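# Place the matching pentomino piece into the board's hole

## Task

Choose the loose pentomino piece that matches the empty hole in the puzzle on the wooden board and set it flat into that hole. All other pieces in that puzzle field must stay lying flat inside it, and the board must stay upright. Then open the gripper and withdraw so the robot touches neither the board, any of its pieces, nor any other loose object.

## Robot and tools

Robot: two 6-joint arms with parallel grippers, named left_arm and right_arm. They face each other across a table. Their bases sit in the scene frame at left_arm (-0.064, +0.570, +0.100) m and right_arm (+0.035, -0.424, +0.077) m, so left_arm is on the +y side. Scene frame: origin at the table centre, +z up, table surface at z = +0.020 m. The names left and right are labels only and do not match image sides.

Joint order, used in every row and every per-joint list: waist (joint_0), shoulder (joint_1), elbow (joint_2), wrist pitch (joint_3), wrist yaw (joint_4), wrist roll (joint_5). Stated ranges in rad: waist -3.054..3.054, shoulder 0..3.142, elbow 0..2.356, wrist pitch -1.571..1.571, wrist yaw -1.571..1.571, wrist roll -3.142..3.142. The true ends may differ by up to 0.010 rad.

Row format, shared by both motion tools: one flat list of 14 numbers, each in [-1, 1]. Entries 1-6 are left_arm joint offsets and entry 7 is its gripper opening. Entries 8-14 are the same for right_arm. Always send all 14, even if one arm should stay still (use 0 offsets and its current opening).

Joint entries are offsets, not poses, on a scaled unit. A value of 1.0 equals 0.9615 rad for waist, shoulder and elbow, 1.713 rad for wrist pitch, 1.767 rad for wrist yaw and 1.728 rad for wrist roll. The opening entry is absolute: +1 is fully open (pads 0.088 m apart). Empty fingers close at about -0.80, and values below that add nothing. A full close needs at least 0.5 s.

execute_actions(actions): a list of actions. Each action is a table of 1 to 15 rows. Each row lasts one 1/30 s step, and if there are fewer than 15 rows the last one repeats to fill the action. Offsets in every row count from the joint angles at the start of that action, not from the previous row. For the first action, they count from the latest reported angles. An empty list returns state and images without moving. If any action asks a joint to go more than 0.010 rad beyond its range, that action is rejected for both arms. If the first action fails this check, or any action is malformed, the whole call is rejected.

move(target, speed, blocking): target is one 14-number row. Its offsets count from the "Joint positions" in the latest result that printed them. All joints of both arms progress in proportion, so grippers follow curves. The path lasts 0.5 to 10 s. speed (rad/s, 0.01 to 2, default 0.5) caps the joint with the longest travel. Paths ignore obstacles and the other arm. blocking=false returns after 0.5 s while motion continues; until a result shows the end, other motion calls are refused, so use wait or stop first. The extra "move:" line reports the ending (done, off_target, moving, held, fault), limits=held or none, and each arm's joint farthest from its target.

wait(seconds): 0 to 10 s, arms hold their last command. A running move continues and the wait returns early when it ends. stop(): brakes a running move and needs room to do so; the fingers keep moving. zoom_image(camera, region): region is [x0, y0, x1, y1] in pixels of that camera's last full image, origin top-left, at most 504x504. Cameras: cam_high, cam_low, cam_left_wrist, cam_right_wrist, each 504x504. read_manual(section) only returns licence text. finished_scene(scene): pass the current scene number once the goal holds. It cannot be undone.

Results: a state line per arm gives end_effector_position (m) and end_effector_quat_wxyz in the scene frame, plus linear and angular velocities. The printed position can be off, more at long reach. It marks the point between the finger pads, 3-4 cm behind the fingertips. The fingers point along the gripper's +x and close along its y. "Joint positions" and "Joint velocities" list six joints plus the pad gap in metres. "Joint targets" shows where joints are being driven now. grip_measured is the opening on the command scale. It can be off by about 1 mm, and reads narrower by up to about 0.061 while squeezing. grip_effort_n is motor force in N: negative closes and positive opens. It caps near 83 N, keeps some residual value at rest, and shows n/a at the start. Warning lines include "joint sent to its limit", "joint command not followed" (a clearance check changed the targets), MOTOR HOT and OVER-TEMPERATURE FAULT.

Motion limits: each step a joint's target is kept within a lead of its measured angle. The lead is 0.211 rad for waist, shoulder and elbow, 0.213 for wrist pitch, 0.267 for wrist yaw and 0.228 for wrist roll. Targets are also scaled back if they would shift the gripper more than 70 mm. Large moves therefore take several actions, and an unfinished move should be re-commanded. Friction can leave joints short, especially at long reach, so check the reported angles after moving. The robot keeps holding its last command while you are composing a reply.

Gripping: to hold a part, command an opening about 0.07 below grip_measured. A smaller margin grips more lightly. Parts thinner than about 3 mm get proportionally less force. Pad force is limited to roughly 34-49 N, with a brief spike at first contact.

Avoid: knocking anything off the table, tipping the board, disturbing the other pieces, collisions between the arms, and fast or deep pushes into contact. Faster moves hit harder, and targets set past the contact press harder. Load limits in N m: waist 17, shoulder 21.1, elbow 21, wrist pitch 5.55, wrist yaw 5.53, wrist roll 5.19. Reaching one stops that arm for 10 s. Holding loads heats the motors, and at 95 °C the arm is halted. Brief outside tugs on held parts or pushes on loose objects can happen. Before finishing, release the piece and lift clear of everything.

Each tool is called after "Emit:" as a command line: name --argument value for each argument, lists and objects as JSON in quotes; but a table of rows of numbers goes row by row, as --pt "numbers of a row", without its own name.

## Session

Emit:
execute_actions --actions '[]'

Scene clock: 0.00 s.
left_arm: end_effector_position=(-0.0714, +0.2543, +0.4190) grip_measured=+0.990 grip_effort_n=n/a end_effector_quat_wxyz=(+0.699, -0.017, -0.012, -0.715) end_effector_velocity=(-0.001, +0.002, -0.001) end_effector_angular_velocity=(+0.002, -0.007, +0.000) | right_arm: end_effector_position=(+0.0465, -0.2154, +0.3667) grip_measured=+1.000 grip_effort_n=n/a end_effector_quat_wxyz=(+0.511, +0.605, +0.600, +0.111) end_effector_velocity=(-0.002, -0.001, -0.003) end_effector_angular_velocity=(-0.013, +0.003, +0.019)
Joint names: [waist, shoulder, elbow, wrist pitch, wrist yaw, wrist roll]
Joint positions: left_arm=[-0.003  0.848  0.641  0.249 -0.006 -0.006  0.087] | right_arm=[ 0.609  0.677  0.982 -0.893  0.526  2.436  0.088]
Joint velocities: left_arm=[-0.007 -0.007 -0.002 -0.007 -0.007  0.007 -0.   ] | right_arm=[-0.002 -0.002 -0.002 -0.007 -0.022 -0.007  0.   ]
Motor temperatures (°C, as the motors report them): left_arm=[16 15 17 17 17 16] | right_arm=[15 19 18 17 17 17]
Heat: left arm: hottest elbow 17 °C (+0.0 °C/min); right arm: hottest shoulder 19 °C (+0.0 °C/min).
Joint targets: left_arm=[-0.003 0.848 0.641 0.249 -0.006 -0.006] | right_arm=[0.609 0.677 0.982 -0.893 0.526 2.436]
camera_calibration (this result's frames):
cam_right_wrist: T_world_to_cam=[[-0.645146, -0.189954, -0.740071, 0.263722], [-0.763541, 0.195953, 0.615311, -0.119002], [0.0281384, 0.962039, -0.271456, 0.386849], [0, 0, 0, 1]] pos_world=[0.0683908, -0.29875, 0.373408]

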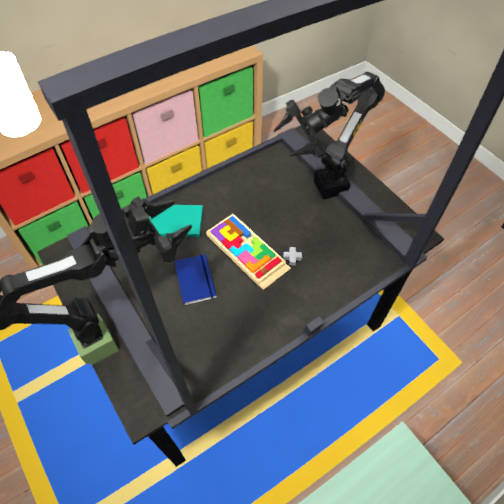

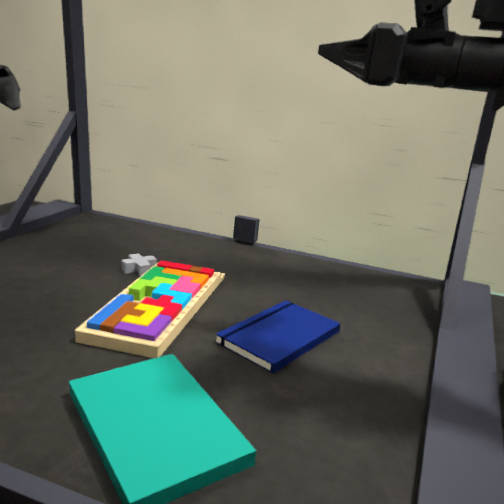

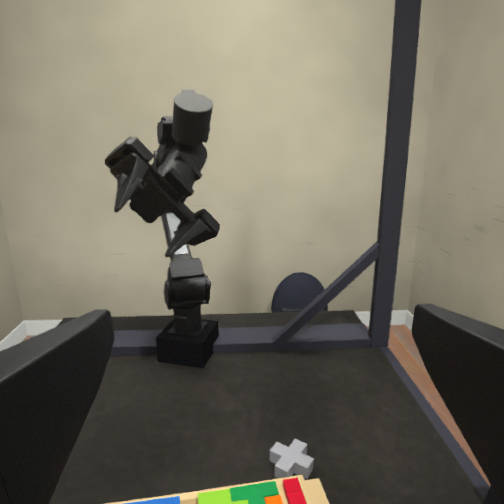

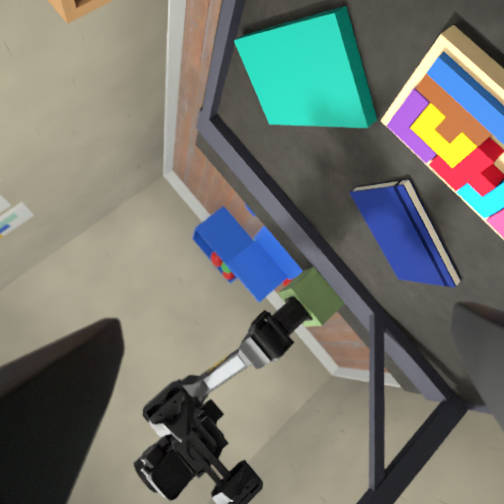

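Emit:
move --target '[0,0,0,0,0,0,1,-0.1,0.72,0.5,-0.229,-0.298,-1,1]' --speed 1.2

Emit:
move --target '[0,0,0,0,0,0,1,0,0.15,0.1,0,0,-0.41,1]' --speed 1

Scene clock: 3.03 s.
left_arm: end_effector_position=(-0.0714, +0.2543, +0.4190) grip_measured=+0.990 grip_effort_n=5.3 end_effector_quat_wxyz=(+0.699, -0.017, -0.012, -0.715) end_effector_velocity=(+0.000, -0.001, -0.003) end_effector_angular_velocity=(+0.012, +0.007, +0.005) | right_arm: end_effector_position=(-0.0271, -0.1468, +0.3190) grip_measured=+1.000 grip_effort_n=-1.2 end_effector_quat_wxyz=(+0.638, -0.230, +0.552, +0.485) end_effector_velocity=(-0.002, +0.001, -0.001) end_effector_angular_velocity=(-0.002, +0.018, +0.008)
Joint names: [waist, shoulder, elbow, wrist pitch, wrist yaw, wrist roll]
Joint positions: left_arm=[-0.003  0.848  0.641  0.249 -0.006 -0.006  0.087] | right_arm=[ 0.516  1.357  1.453 -1.283  0.003  0.711  0.088]
Joint velocities: left_arm=[-0.002  0.002 -0.002 -0.007 -0.007 -0.007 -0.   ] | right_arm=[-0.007  0.002 -0.002  0.007 -0.022 -0.007  0.   ]
Motor temperatures (°C, as the motors report them): left_arm=[16 15 17 17 17 16] | right_arm=[15 19 18 17 17 17]
Heat: left arm: hottest elbow 17 °C (+0.0 °C/min); right arm: hottest shoulder 19 °C (+0.0 °C/min).
Joint targets: left_arm=[-0.003 0.848 0.641 0.249 -0.006 -0.006] | right_arm=[0.513 1.369 1.462 -1.285 -0.001 0.708]
move: off_target (right_arm); limits=none; left_arm: farthest joint: the waist, 0.000 radians from its target (0.000 radians at the start); right_arm: farthest joint: the shoulder, 0.012 radians from its target (0.693 radians at the start)
camera_calibration (this result's frames):
cam_right_wrist: T_world_to_cam=[[0.841552, -0.457918, -0.286534, 0.0502953], [-0.466413, -0.883561, 0.0421864, -0.126942], [-0.272488, 0.0981409, -0.957141, 0.393747], [0, 0, 0, 1]] pos_world=[0.00575754, -0.127773, 0.396638]

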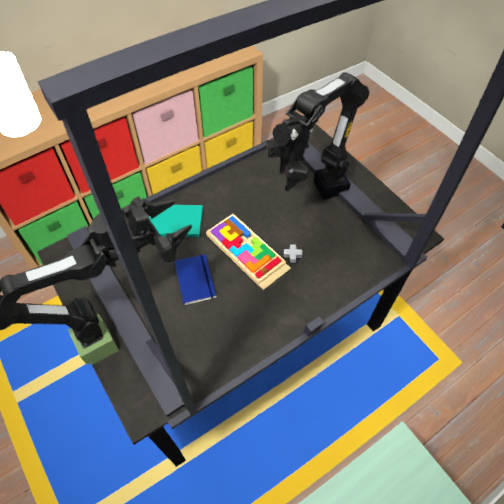

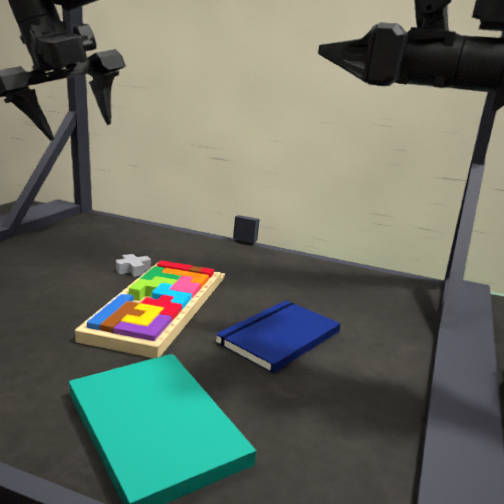

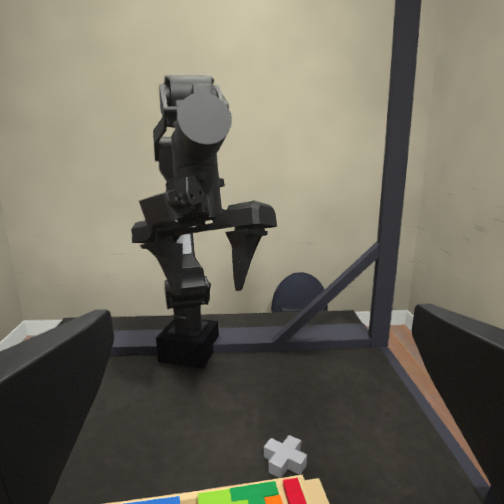

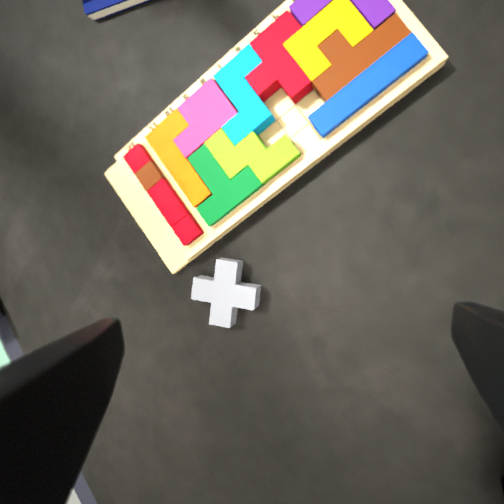

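Scene clock: 4.40 s.
left_arm: end_effector_position=(-0.0714, +0.2543, +0.4190) grip_measured=+0.990 grip_effort_n=4.9 end_effector_quat_wxyz=(+0.699, -0.017, -0.012, -0.715) end_effector_velocity=(-0.003, +0.000, -0.002) end_effector_angular_velocity=(+0.008, +0.021, -0.016) | right_arm: end_effector_position=(-0.0334, -0.1190, +0.3099) grip_measured=+1.000 grip_effort_n=-1.6 end_effector_quat_wxyz=(+0.512, -0.450, +0.362, +0.636) end_effector_velocity=(-0.003, +0.002, +0.001) end_effector_angular_velocity=(+0.004, +0.015, +0.026)
Joint names: [waist, shoulder, elbow, wrist pitch, wrist yaw, wrist roll]
Joint positions: left_arm=[-0.003  0.848  0.641  0.249 -0.006 -0.006  0.087] | right_arm=[ 0.516  1.488  1.539 -1.283  0.003  0.006  0.088]
Joint velocities: left_arm=[-0.007 -0.002 -0.002 -0.007  0.007 -0.022 -0.   ] | right_arm=[-0.002  0.002  0.002  0.007 -0.022 -0.022  0.   ]
Motor temperatures (°C, as the motors report them): left_arm=[16 15 18 17 17 16] | right_arm=[15 19 19 18 17 17]
Heat: left arm: hottest elbow 18 °C (+0.0 °C/min); right arm: hottest shoulder 19 °C (+0.0 °C/min).
Joint targets: left_arm=[-0.003 0.848 0.641 0.249 -0.006 -0.006] | right_arm=[0.516 1.502 1.549 -1.283 0.003 0.003]
move: off_target (right_arm); limits=none; left_arm: farthest joint: the waist, 0.000 radians from its target (0.000 radians at the start); right_arm: farthest joint: the shoulder, 0.013 radians from its target (0.144 radians at the start)
camera_calibration (this result's frames):
cam_right_wrist: T_world_to_cam=[[0.983891, 0.172378, -0.0473775, 0.0713354], [0.17223, -0.98503, -0.00722963, -0.0802891], [-0.0479145, -0.00104665, -0.998851, 0.389161], [0, 0, 0, 1]] pos_world=[-0.0377116, -0.0909766, 0.391513]

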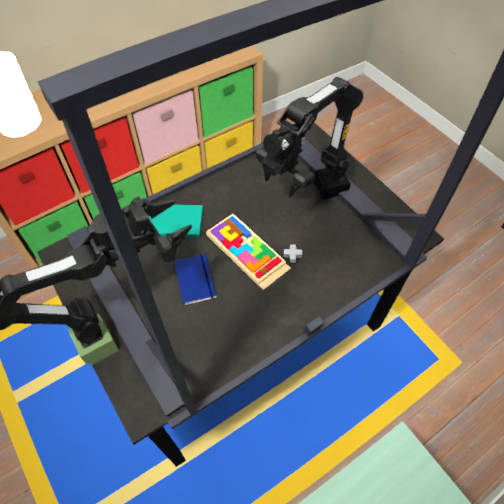

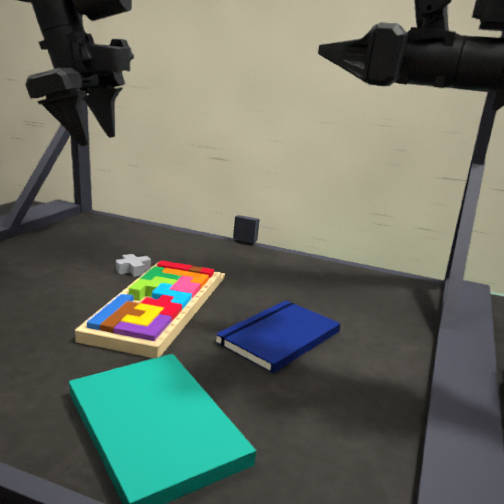

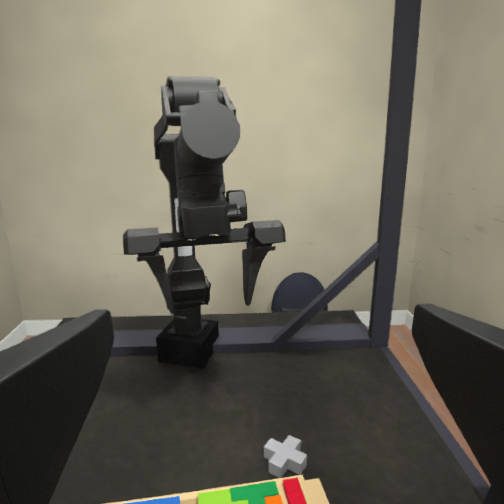

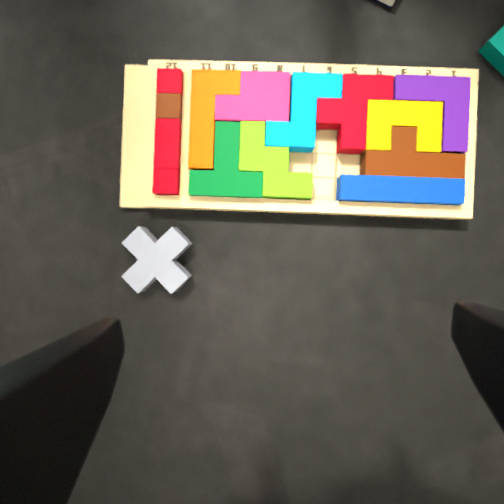

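Emit:
move --target '[0,0,0,0,0,0,1,0.29,0.535,-0.234,0.222,0,-0.255,0.7]' --speed 0.6

Scene clock: 7.83 s.
left_arm: end_effector_position=(-0.0714, +0.2543, +0.4190) grip_measured=+0.990 grip_effort_n=4.9 end_effector_quat_wxyz=(+0.699, -0.017, -0.012, -0.715) end_effector_velocity=(+0.000, +0.000, -0.008) end_effector_angular_velocity=(+0.027, +0.007, +0.005) | right_arm: end_effector_position=(-0.1356, -0.1107, +0.0987) grip_measured=+0.702 grip_effort_n=-13.3 end_effector_quat_wxyz=(+0.223, -0.672, +0.222, +0.670) end_effector_velocity=(-0.002, -0.002, +0.001) end_effector_angular_velocity=(-0.013, +0.018, +0.005)
Joint names: [waist, shoulder, elbow, wrist pitch, wrist yaw, wrist roll]
Joint positions: left_arm=[-0.003  0.848  0.641  0.249 -0.006 -0.006  0.087] | right_arm=[ 0.795  1.989  1.321 -0.904  0.003 -0.431  0.073]
Joint velocities: left_arm=[-0.002 -0.002 -0.007 -0.022 -0.007 -0.007 -0.   ] | right_arm=[-0.002 -0.002  0.002 -0.007 -0.022 -0.007  0.   ]
Motor temperatures (°C, as the motors report them): left_arm=[16 15 18 18 17 16] | right_arm=[15 20 19 18 17 17]
Heat: left arm: hottest elbow 18 °C (+7.7 °C/min); right arm: hottest shoulder 20 °C (+7.7 °C/min).
Joint targets: left_arm=[-0.003 0.848 0.641 0.249 -0.006 -0.006] | right_arm=[0.795 2.003 1.314 -0.903 0.003 -0.435]
move: off_target (right_arm); limits=none; left_arm: farthest joint: the waist, 0.000 radians from its target (0.000 radians at the start); right_arm: farthest joint: the shoulder, 0.013 radians from its target (0.514 radians at the start)
camera_calibration (this result's frames):
cam_right_wrist: T_world_to_cam=[[0.639921, 0.767884, -0.0292583, 0.177953], [0.732122, -0.597666, 0.326791, 0.0297403], [0.233451, -0.230541, -0.944644, 0.180787], [0, 0, 0, 1]] pos_world=[-0.177854, -0.0771933, 0.166267]

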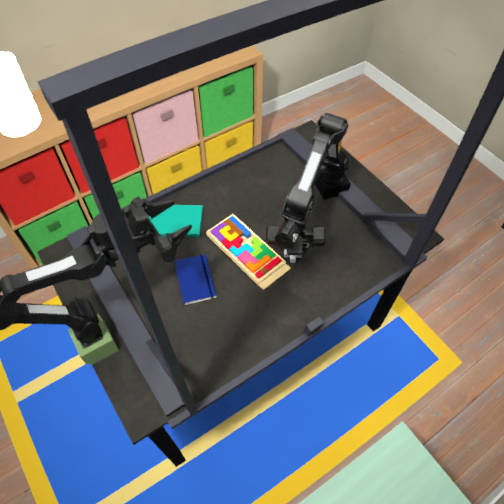

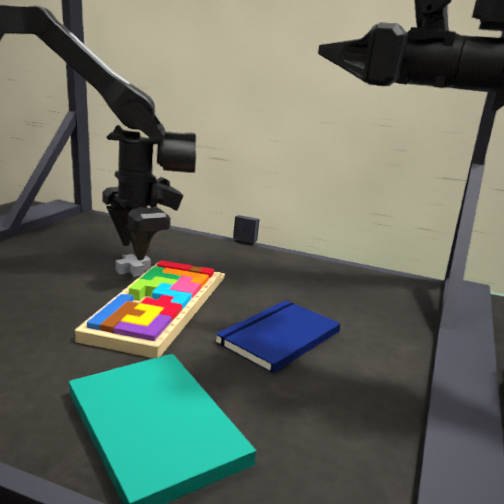

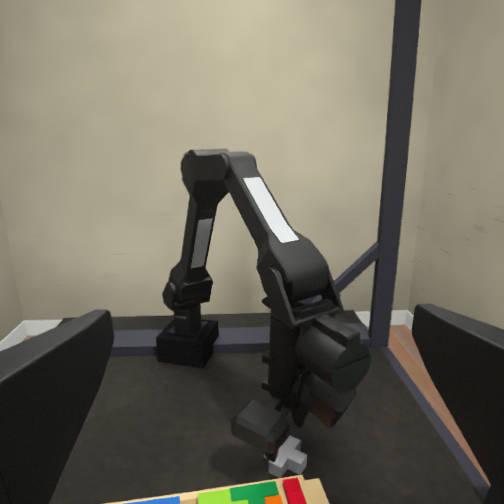

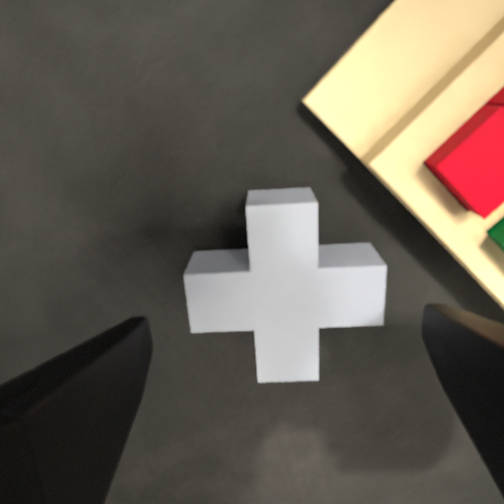

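Emit:
move --target '[0,0,0,0,0,0,1,0,0.059,-0.059,0.051,0,0,0.7]' --speed 0.15

Emit:
move --target '[0,0,0,0,0,0,1,0,0,0,0,0,0,0.28]'

Scene clock: 9.97 s.
left_arm: end_effector_position=(-0.0714, +0.2543, +0.4190) grip_measured=+0.990 grip_effort_n=5.3 end_effector_quat_wxyz=(+0.699, -0.017, -0.012, -0.715) end_effector_velocity=(+0.000, +0.001, +0.001) end_effector_angular_velocity=(-0.007, +0.022, +0.004) | right_arm: end_effector_position=(-0.1354, -0.1112, +0.0750) grip_measured=+0.702 grip_effort_n=-13.7 end_effector_quat_wxyz=(+0.223, -0.672, +0.222, +0.670) end_effector_velocity=(+0.001, +0.002, +0.000) end_effector_angular_velocity=(+0.010, -0.003, -0.010)
Joint names: [waist, shoulder, elbow, wrist pitch, wrist yaw, wrist roll]
Joint positions: left_arm=[-0.003  0.848  0.641  0.249 -0.006 -0.006  0.087] | right_arm=[ 0.795  2.028  1.274 -0.818  0.003 -0.431  0.073]
Joint velocities: left_arm=[-0.002 -0.002 -0.002  0.007 -0.007 -0.022 -0.   ] | right_arm=[-0.002 -0.002 -0.002  0.007  0.007  0.007 -0.   ]
Motor temperatures (°C, as the motors report them): left_arm=[16 15 19 18 17 16] | right_arm=[15 20 19 18 17 17]
Heat: left arm: hottest elbow 19 °C (+12.0 °C/min); right arm: hottest shoulder 20 °C (+6.0 °C/min).
Joint targets: left_arm=[-0.003 0.848 0.641 0.249 -0.006 -0.006] | right_arm=[0.795 2.045 1.264 -0.817 0.003 -0.431]
move: off_target (right_arm); limits=none; left_arm: farthest joint: the waist, 0.000 radians from its target (0.000 radians at the start); right_arm: farthest joint: the shoulder, 0.017 radians from its target (0.057 radians at the start)
camera_calibration (this result's frames):
cam_right_wrist: T_world_to_cam=[[0.639926, 0.767874, -0.0293984, 0.177469], [0.732062, -0.597557, 0.327125, 0.0370077], [0.233624, -0.230857, -0.944524, 0.158137], [0, 0, 0, 1]] pos_world=[-0.177603, -0.0776522, 0.142475]

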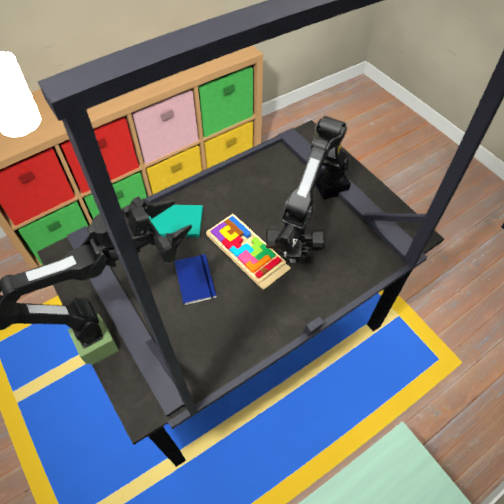

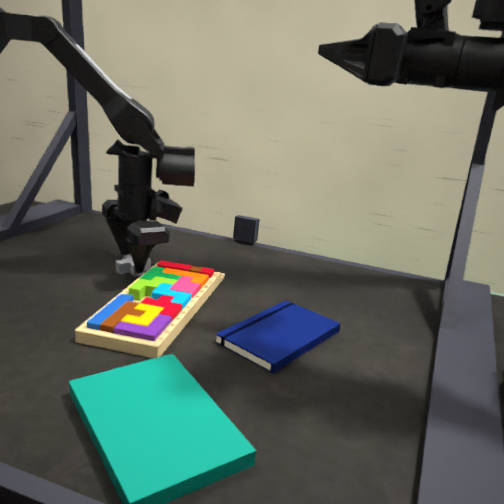

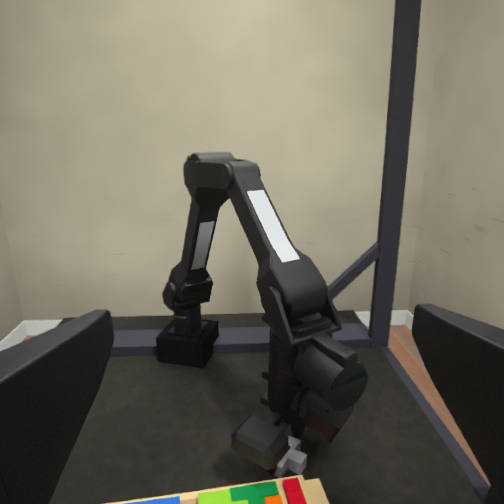

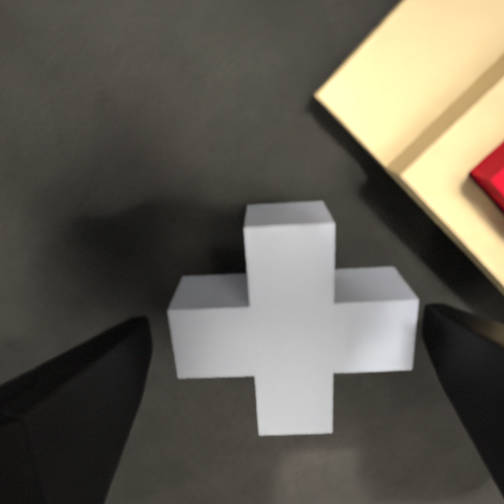

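Scene clock: 10.47 s.
left_arm: end_effector_position=(-0.0714, +0.2543, +0.4190) grip_measured=+0.990 grip_effort_n=4.9 end_effector_quat_wxyz=(+0.699, -0.017, -0.012, -0.715) end_effector_velocity=(+0.003, +0.000, -0.002) end_effector_angular_velocity=(+0.008, +0.008, +0.019) | right_arm: end_effector_position=(-0.1354, -0.1112, +0.0750) grip_measured=+0.363 grip_effort_n=-83.5 end_effector_quat_wxyz=(+0.223, -0.672, +0.222, +0.670) end_effector_velocity=(+0.002, -0.001, +0.000) end_effector_angular_velocity=(-0.010, +0.003, -0.000)
Joint names: [waist, shoulder, elbow, wrist pitch, wrist yaw, wrist roll]
Joint positions: left_arm=[-0.003  0.848  0.641  0.249 -0.006 -0.006  0.087] | right_arm=[ 0.795  2.028  1.274 -0.818  0.003 -0.431  0.057]
Joint velocities: left_arm=[-0.002 -0.002 -0.002 -0.007 -0.022 -0.007 -0.   ] | right_arm=[-0.007 -0.002 -0.002 -0.007 -0.007 -0.007 -0.   ]
Motor temperatures (°C, as the motors report them): left_arm=[16 15 19 18 17 16] | right_arm=[15 20 19 18 17 17]
Heat: left arm: hottest elbow 19 °C (+11.5 °C/min); right arm: hottest shoulder 20 °C (+5.7 °C/min).
Joint targets: left_arm=[-0.003 0.848 0.641 0.249 -0.006 -0.006] | right_arm=[0.795 2.028 1.274 -0.818 0.003 -0.431]
move: done; limits=none; left_arm: farthest joint: the waist, 0.000 radians from its target (0.000 radians at the start); right_arm: farthest joint: the waist, 0.000 radians from its target (0.000 radians at the start)
camera_calibration (this result's frames):
cam_right_wrist: T_world_to_cam=[[0.639926, 0.767874, -0.0293984, 0.177469], [0.732062, -0.597557, 0.327125, 0.0370077], [0.233624, -0.230857, -0.944524, 0.158137], [0, 0, 0, 1]] pos_world=[-0.177603, -0.0776522, 0.142475]

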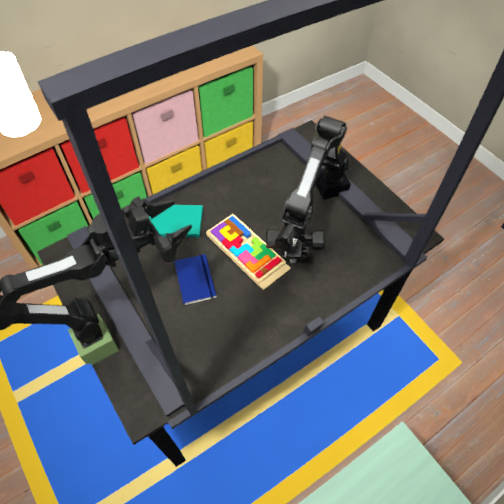

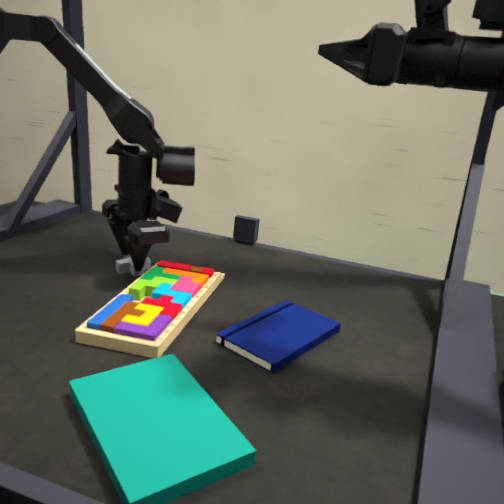

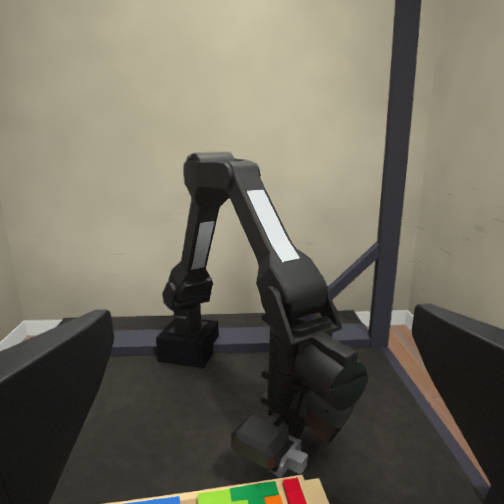

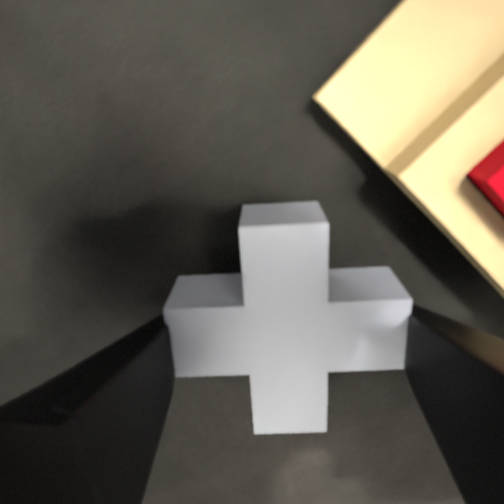

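Emit:
move --target '[0,0,0,0,0,0,1,0,-0.088,0.094,-0.088,0,0,0.28]' --speed 0.2

Emit:
move --target '[0,0,0,0,0,0,1,-0.416,0.255,0.358,-0.052,0,0.227,0.28]' --speed 0.4

Scene clock: 12.47 s.
left_arm: end_effector_position=(-0.0714, +0.2543, +0.4190) grip_measured=+0.990 grip_effort_n=4.9 end_effector_quat_wxyz=(+0.699, -0.017, -0.012, -0.715) end_effector_velocity=(+0.001, +0.000, -0.002) end_effector_angular_velocity=(+0.008, +0.008, +0.014) | right_arm: end_effector_position=(-0.1355, -0.1110, +0.1178) grip_measured=+0.363 grip_effort_n=-83.5 end_effector_quat_wxyz=(+0.224, -0.671, +0.221, +0.671) end_effector_velocity=(-0.003, -0.000, +0.000) end_effector_angular_velocity=(-0.004, +0.023, +0.005)
Joint names: [waist, shoulder, elbow, wrist pitch, wrist yaw, wrist roll]
Joint positions: left_arm=[-0.003  0.848  0.641  0.249 -0.006 -0.006  0.087] | right_arm=[ 0.795  1.957  1.357 -0.967  0.003 -0.431  0.057]
Joint velocities: left_arm=[-0.007 -0.002 -0.002 -0.007 -0.022 -0.007 -0.   ] | right_arm=[-0.002 -0.002 -0.002  0.007 -0.022 -0.007 -0.   ]
Motor temperatures (°C, as the motors report them): left_arm=[16 15 19 19 17 16] | right_arm=[15 21 19 18 17 17]
Heat: left arm: hottest elbow 19 °C (+9.6 °C/min); right arm: hottest shoulder 21 °C (+9.6 °C/min).
Joint targets: left_arm=[-0.003 0.848 0.641 0.249 -0.006 -0.006] | right_arm=[0.795 1.944 1.365 -0.969 0.003 -0.431]
move: off_target (right_arm); limits=none; left_arm: farthest joint: the waist, 0.000 radians from its target (0.000 radians at the start); right_arm: farthest joint: the shoulder, 0.014 radians from its target (0.085 radians at the start)
camera_calibration (this result's frames):
cam_right_wrist: T_world_to_cam=[[0.639863, 0.767989, -0.0277173, 0.178455], [0.732775, -0.598863, 0.323115, 0.0236155], [0.23155, -0.22706, -0.945954, 0.198948], [0, 0, 0, 1]] pos_world=[-0.177558, -0.0777357, 0.185511]

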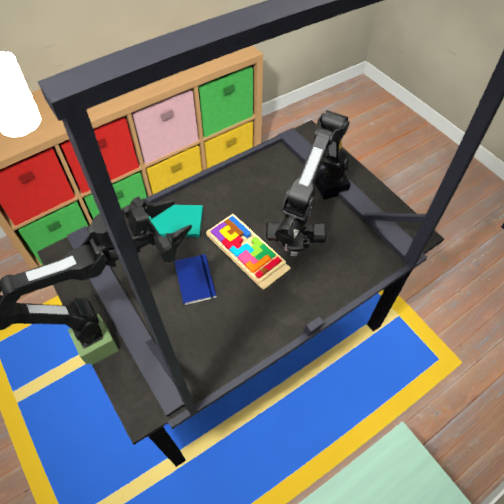

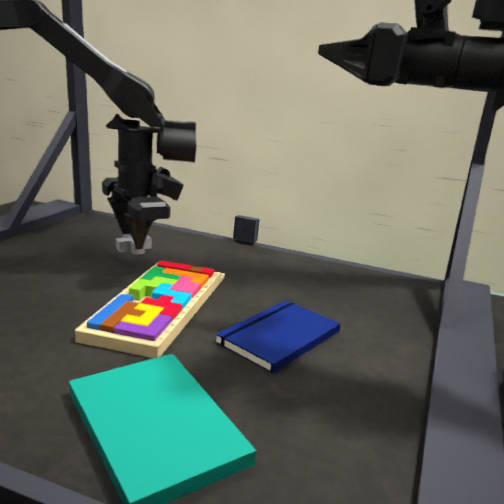

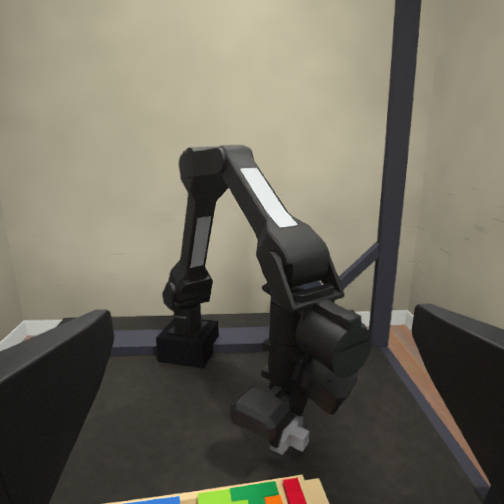

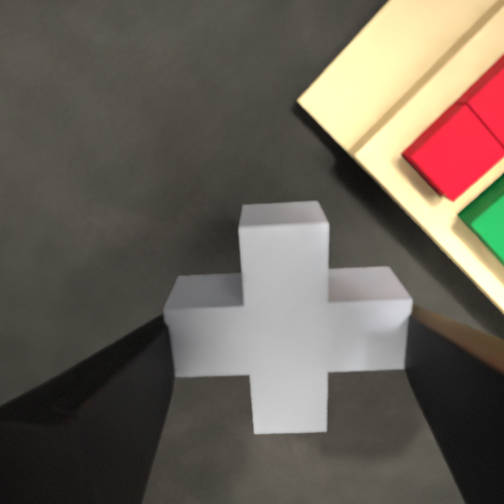

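Scene clock: 13.97 s.
left_arm: end_effector_position=(-0.0714, +0.2543, +0.4190) grip_measured=+0.990 grip_effort_n=4.9 end_effector_quat_wxyz=(+0.699, -0.017, -0.012, -0.715) end_effector_velocity=(+0.002, +0.000, +0.000) end_effector_angular_velocity=(+0.002, -0.007, +0.010) | right_arm: end_effector_position=(-0.0057, -0.0044, +0.1157) grip_measured=+0.363 grip_effort_n=-83.5 end_effector_quat_wxyz=(+0.471, -0.528, +0.457, +0.540) end_effector_velocity=(-0.004, -0.005, +0.002) end_effector_angular_velocity=(-0.019, +0.020, +0.010)
Joint names: [waist, shoulder, elbow, wrist pitch, wrist yaw, wrist roll]
Joint positions: left_arm=[-0.003  0.848  0.641  0.249 -0.006 -0.006  0.087] | right_arm=[ 0.392  2.182  1.691 -1.054  0.003 -0.043  0.057]
Joint velocities: left_arm=[ 0.002 -0.002  0.002 -0.007 -0.007  0.007 -0.   ] | right_arm=[ 0.002 -0.007 -0.002 -0.022 -0.022 -0.007  0.   ]
Motor temperatures (°C, as the motors report them): left_arm=[16 15 20 19 17 16] | right_arm=[15 21 19 18 17 17]
Heat: left arm: hottest elbow 20 °C (+12.9 °C/min); right arm: hottest shoulder 21 °C (+8.6 °C/min).
Joint targets: left_arm=[-0.003 0.848 0.641 0.249 -0.006 -0.006] | right_arm=[0.395 2.202 1.701 -1.056 0.003 -0.039]
move: off_target (right_arm); limits=none; left_arm: farthest joint: the waist, 0.000 radians from its target (0.000 radians at the start); right_arm: farthest joint: the shoulder, 0.020 radians from its target (0.245 radians at the start)
camera_calibration (this result's frames):
cam_right_wrist: T_world_to_cam=[[0.995916, 0.0855104, -0.0289609, 0.0126563], [0.0902644, -0.949363, 0.300936, -0.00959926], [-0.00176126, -0.302321, -0.953205, 0.190342], [0, 0, 0, 1]] pos_world=[-0.0114029, 0.0473488, 0.18469]

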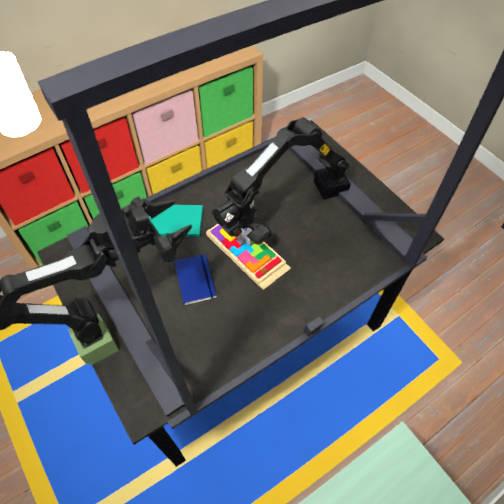

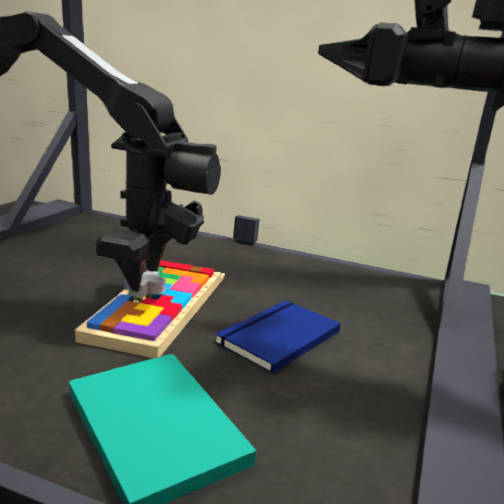

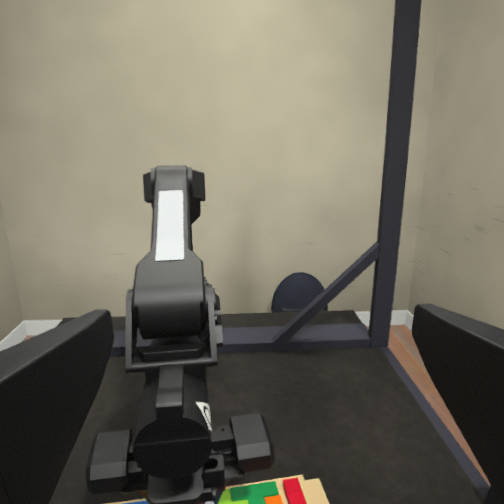

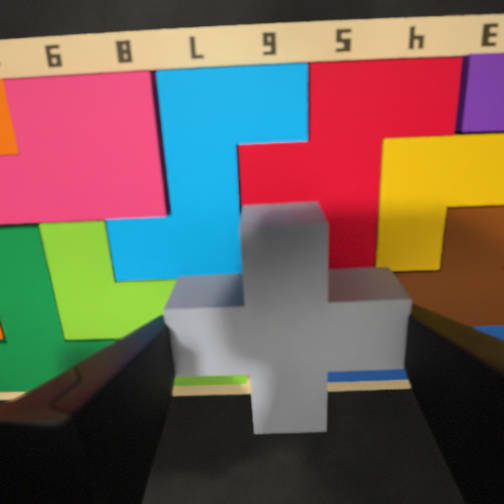

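Emit:
move --target '[0,0,0,0,0,0,1,0.008,0.028,-0.03,0.008,0,0,0.28]' --speed 0.05

Scene clock: 15.90 s.
left_arm: end_effector_position=(-0.0714, +0.2543, +0.4190) grip_measured=+0.990 grip_effort_n=4.9 end_effector_quat_wxyz=(+0.699, -0.017, -0.012, -0.715) end_effector_velocity=(+0.000, +0.000, -0.005) end_effector_angular_velocity=(+0.022, +0.007, +0.005) | right_arm: end_effector_position=(-0.0075, -0.0077, +0.1080) grip_measured=+0.363 grip_effort_n=-83.5 end_effector_quat_wxyz=(+0.466, -0.533, +0.459, +0.537) end_effector_velocity=(+0.000, -0.002, -0.002) end_effector_angular_velocity=(-0.013, +0.006, +0.005)
Joint names: [waist, shoulder, elbow, wrist pitch, wrist yaw, wrist roll]
Joint positions: left_arm=[-0.003  0.848  0.641  0.249 -0.006 -0.006  0.087] | right_arm=[ 0.397  2.19   1.673 -1.042  0.003 -0.042  0.057]
Joint velocities: left_arm=[-0.002 -0.002 -0.002 -0.022 -0.007 -0.007  0.   ] | right_arm=[-0.002  0.002 -0.002 -0.007 -0.007 -0.007 -0.   ]
Motor temperatures (°C, as the motors report them): left_arm=[16 15 20 19 17 16] | right_arm=[15 21 19 18 17 17]
Heat: left arm: hottest elbow 20 °C (+11.3 °C/min); right arm: hottest shoulder 21 °C (+7.5 °C/min).
Joint targets: left_arm=[-0.003 0.848 0.641 0.249 -0.006 -0.006] | right_arm=[0.400 2.209 1.662 -1.041 0.003 -0.043]
move: off_target (right_arm); limits=none; left_arm: farthest joint: the waist, 0.000 radians from its target (0.000 radians at the start); right_arm: farthest joint: the shoulder, 0.019 radians from its target (0.027 radians at the start)
camera_calibration (this result's frames):
cam_right_wrist: T_world_to_cam=[[0.995556, 0.0896631, -0.0287958, 0.0144817], [0.0941685, -0.94462, 0.314365, -0.0116225], [0.000985801, -0.315679, -0.948866, 0.181472], [0, 0, 0, 1]] pos_world=[-0.0135018, 0.0450095, 0.176263]

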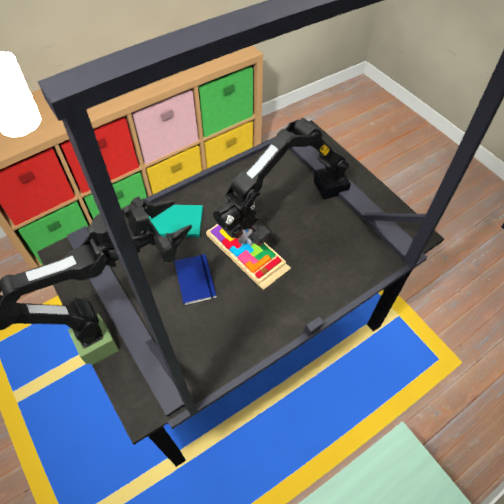

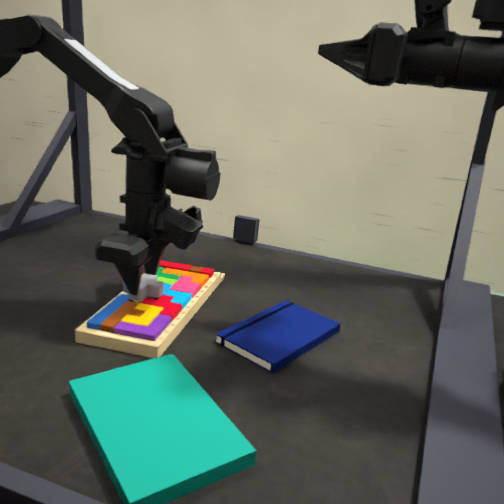

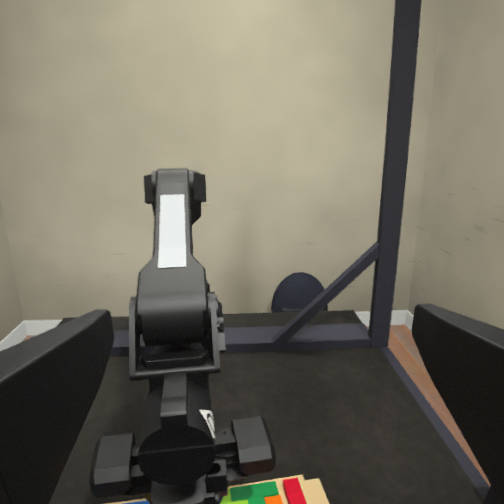

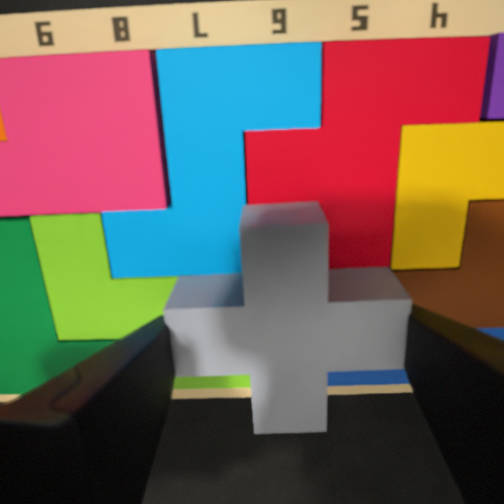

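Emit:
move --target '[0,0,0,0,0,0,1,0,0.031,-0.01,0,0,0,0.28]' --speed 0.03

Emit:
zoom_image --camera "cam_right_wrist" --region '[150, 170, 430, 310]'

Scene clock: 17.93 s.
left_arm: end_effector_position=(-0.0714, +0.2543, +0.4190) grip_measured=+0.990 grip_effort_n=4.9 end_effector_quat_wxyz=(+0.699, -0.017, -0.012, -0.715) end_effector_velocity=(+0.002, +0.000, +0.000) end_effector_angular_velocity=(+0.002, -0.007, +0.010) | right_arm: end_effector_position=(-0.0074, -0.0081, +0.1054) grip_measured=+0.363 grip_effort_n=-83.5 end_effector_quat_wxyz=(+0.464, -0.534, +0.461, +0.535) end_effector_velocity=(+0.000, -0.004, -0.001) end_effector_angular_velocity=(-0.013, +0.006, -0.010)
Joint names: [waist, shoulder, elbow, wrist pitch, wrist yaw, wrist roll]
Joint positions: left_arm=[-0.003  0.848  0.641  0.249 -0.006 -0.006  0.087] | right_arm=[ 0.397  2.196  1.673 -1.042  0.003 -0.042  0.057]
Joint velocities: left_arm=[ 0.002 -0.002  0.002 -0.007 -0.007  0.007  0.   ] | right_arm=[-0.002 -0.002 -0.007 -0.007 -0.007  0.007  0.   ]
Motor temperatures (°C, as the motors report them): left_arm=[16 15 20 19 17 16] | right_arm=[15 22 20 18 17 17]
Heat: left arm: hottest elbow 20 °C (+10.0 °C/min); right arm: hottest shoulder 22 °C (+10.0 °C/min).
Joint targets: left_arm=[-0.003 0.848 0.641 0.249 -0.006 -0.006] | right_arm=[0.397 2.220 1.663 -1.042 0.003 -0.042]
move: off_target (right_arm); limits=none; left_arm: farthest joint: the waist, 0.000 radians from its target (0.000 radians at the start); right_arm: farthest joint: the shoulder, 0.023 radians from its target (0.030 radians at the start)
camera_calibration (this result's frames):
cam_right_wrist: T_world_to_cam=[[0.995575, 0.0894776, -0.0287136, 0.0143914], [0.093958, -0.942572, 0.320514, -0.0118972], [0.00161418, -0.321794, -0.946808, 0.178611], [0, 0, 0, 1]] pos_world=[-0.0134982, 0.0449742, 0.173337]

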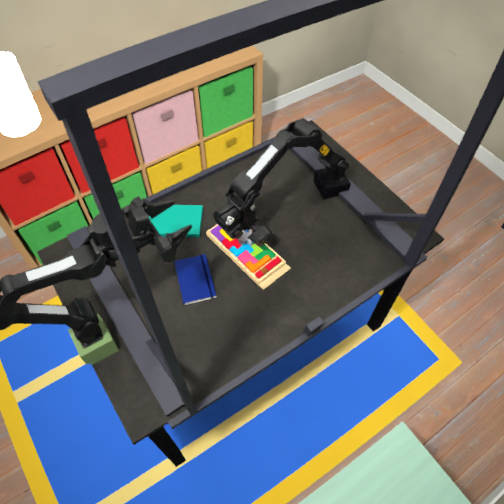

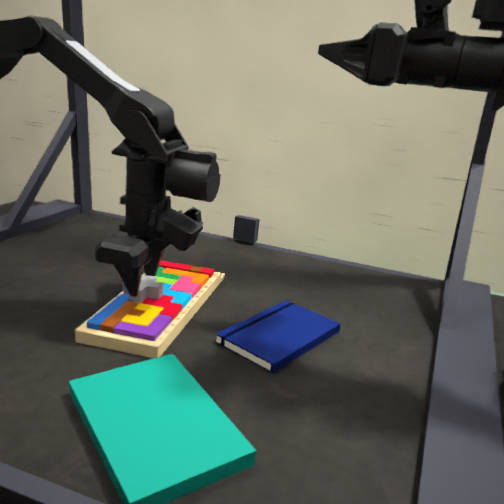

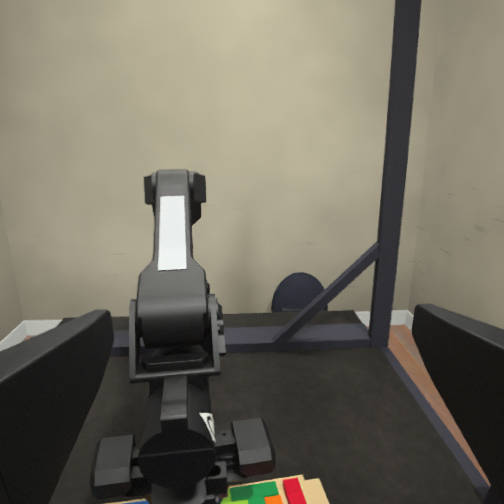

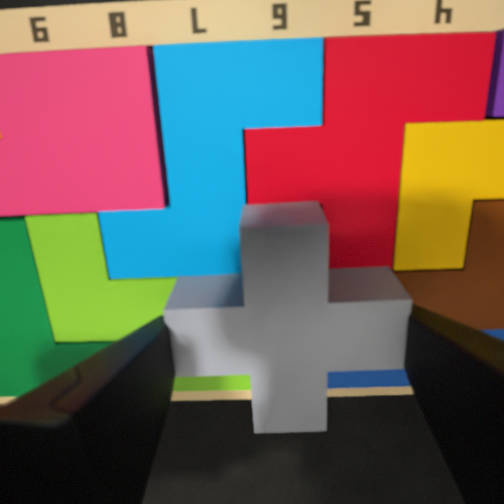

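Region (150, 170, 430, 310) of cam_right_wrist's 504x504 image, scaled by 1.800, with more detail than that image has.

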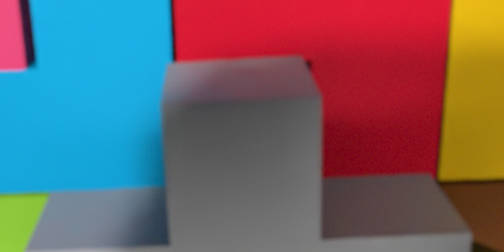

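Emit:
move --target '[0,0,0,0,0,0,1,-0.006,0,0,-0.0035,0,0,0.28]' --speed 0.02

Emit:
zoom_image --camera "cam_right_wrist" --region '[150, 170, 430, 310]'

Scene clock: 19.40 s.
left_arm: end_effector_position=(-0.0714, +0.2543, +0.4190) grip_measured=+0.990 grip_effort_n=5.3 end_effector_quat_wxyz=(+0.699, -0.017, -0.012, -0.715) end_effector_velocity=(+0.000, +0.000, -0.002) end_effector_angular_velocity=(+0.007, +0.007, +0.005) | right_arm: end_effector_position=(-0.0060, -0.0089, +0.1054) grip_measured=+0.363 grip_effort_n=-83.5 end_effector_quat_wxyz=(+0.464, -0.535, +0.463, +0.534) end_effector_velocity=(-0.002, -0.004, +0.002) end_effector_angular_velocity=(-0.018, +0.006, +0.010)
Joint names: [waist, shoulder, elbow, wrist pitch, wrist yaw, wrist roll]
Joint positions: left_arm=[-0.003  0.848  0.641  0.249 -0.006 -0.006  0.087] | right_arm=[ 0.394  2.196  1.673 -1.046  0.003 -0.042  0.057]
Joint velocities: left_arm=[-0.002 -0.002 -0.002 -0.007 -0.007 -0.007 -0.   ] | right_arm=[ 0.002 -0.002  0.002 -0.022 -0.007 -0.007 -0.   ]
Motor temperatures (°C, as the motors report them): left_arm=[16 15 21 19 17 16] | right_arm=[15 22 20 18 17 17]
Heat: left arm: hottest elbow 21 °C (+12.4 °C/min); right arm: hottest shoulder 22 °C (+9.3 °C/min).
Joint targets: left_arm=[-0.003 0.848 0.641 0.249 -0.006 -0.006] | right_arm=[0.391 2.196 1.673 -1.048 0.003 -0.042]
move: done; limits=none; left_arm: farthest joint: the waist, 0.000 radians from its target (0.000 radians at the start); right_arm: farthest joint: the waist, 0.003 radians from its target (0.006 radians at the start)
camera_calibration (this result's frames):
cam_right_wrist: T_world_to_cam=[[0.995855, 0.0863191, -0.0286598, 0.0130759], [0.0909468, -0.941508, 0.324486, -0.0131906], [0.00102593, -0.325748, -0.945456, 0.178173], [0, 0, 0, 1]] pos_world=[-0.0120048, 0.0444916, 0.173109]

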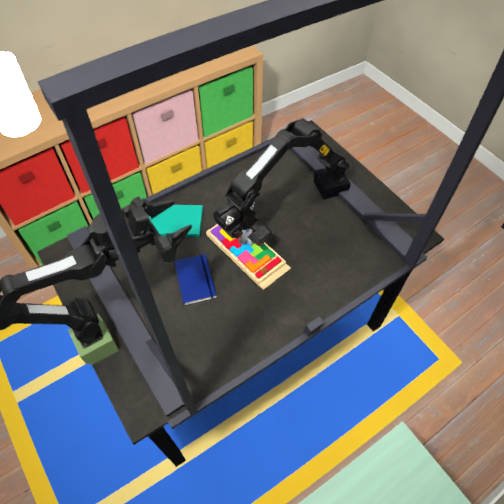

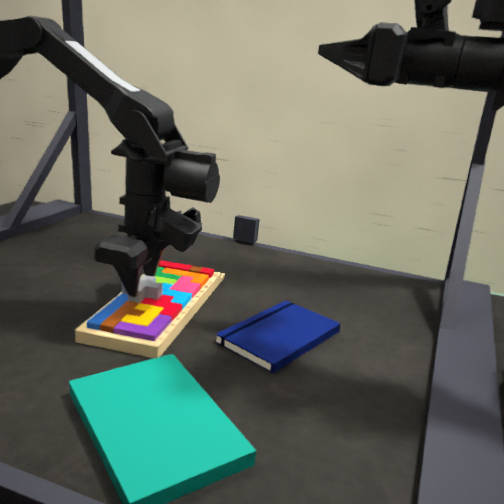

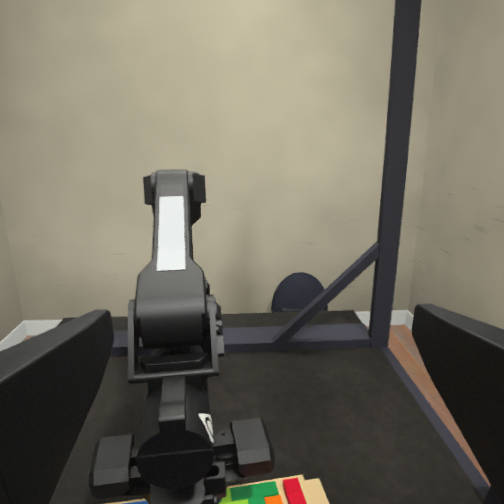

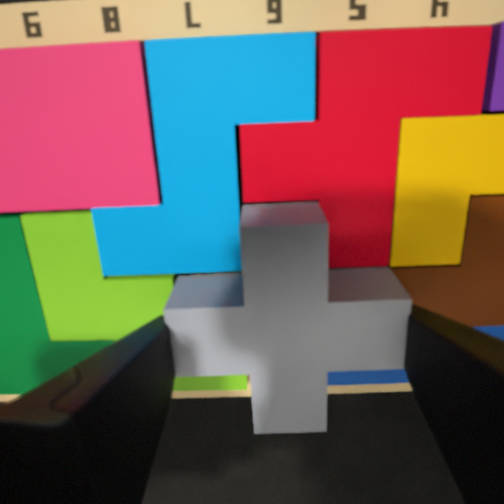

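Region (150, 170, 430, 310) of cam_right_wrist's 504x504 image, scaled by 1.800, with more detail than that image has.

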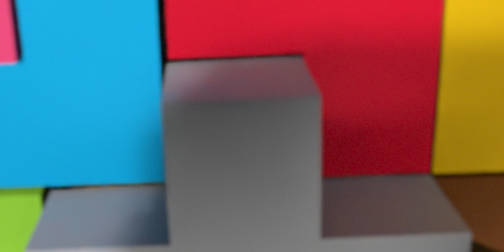

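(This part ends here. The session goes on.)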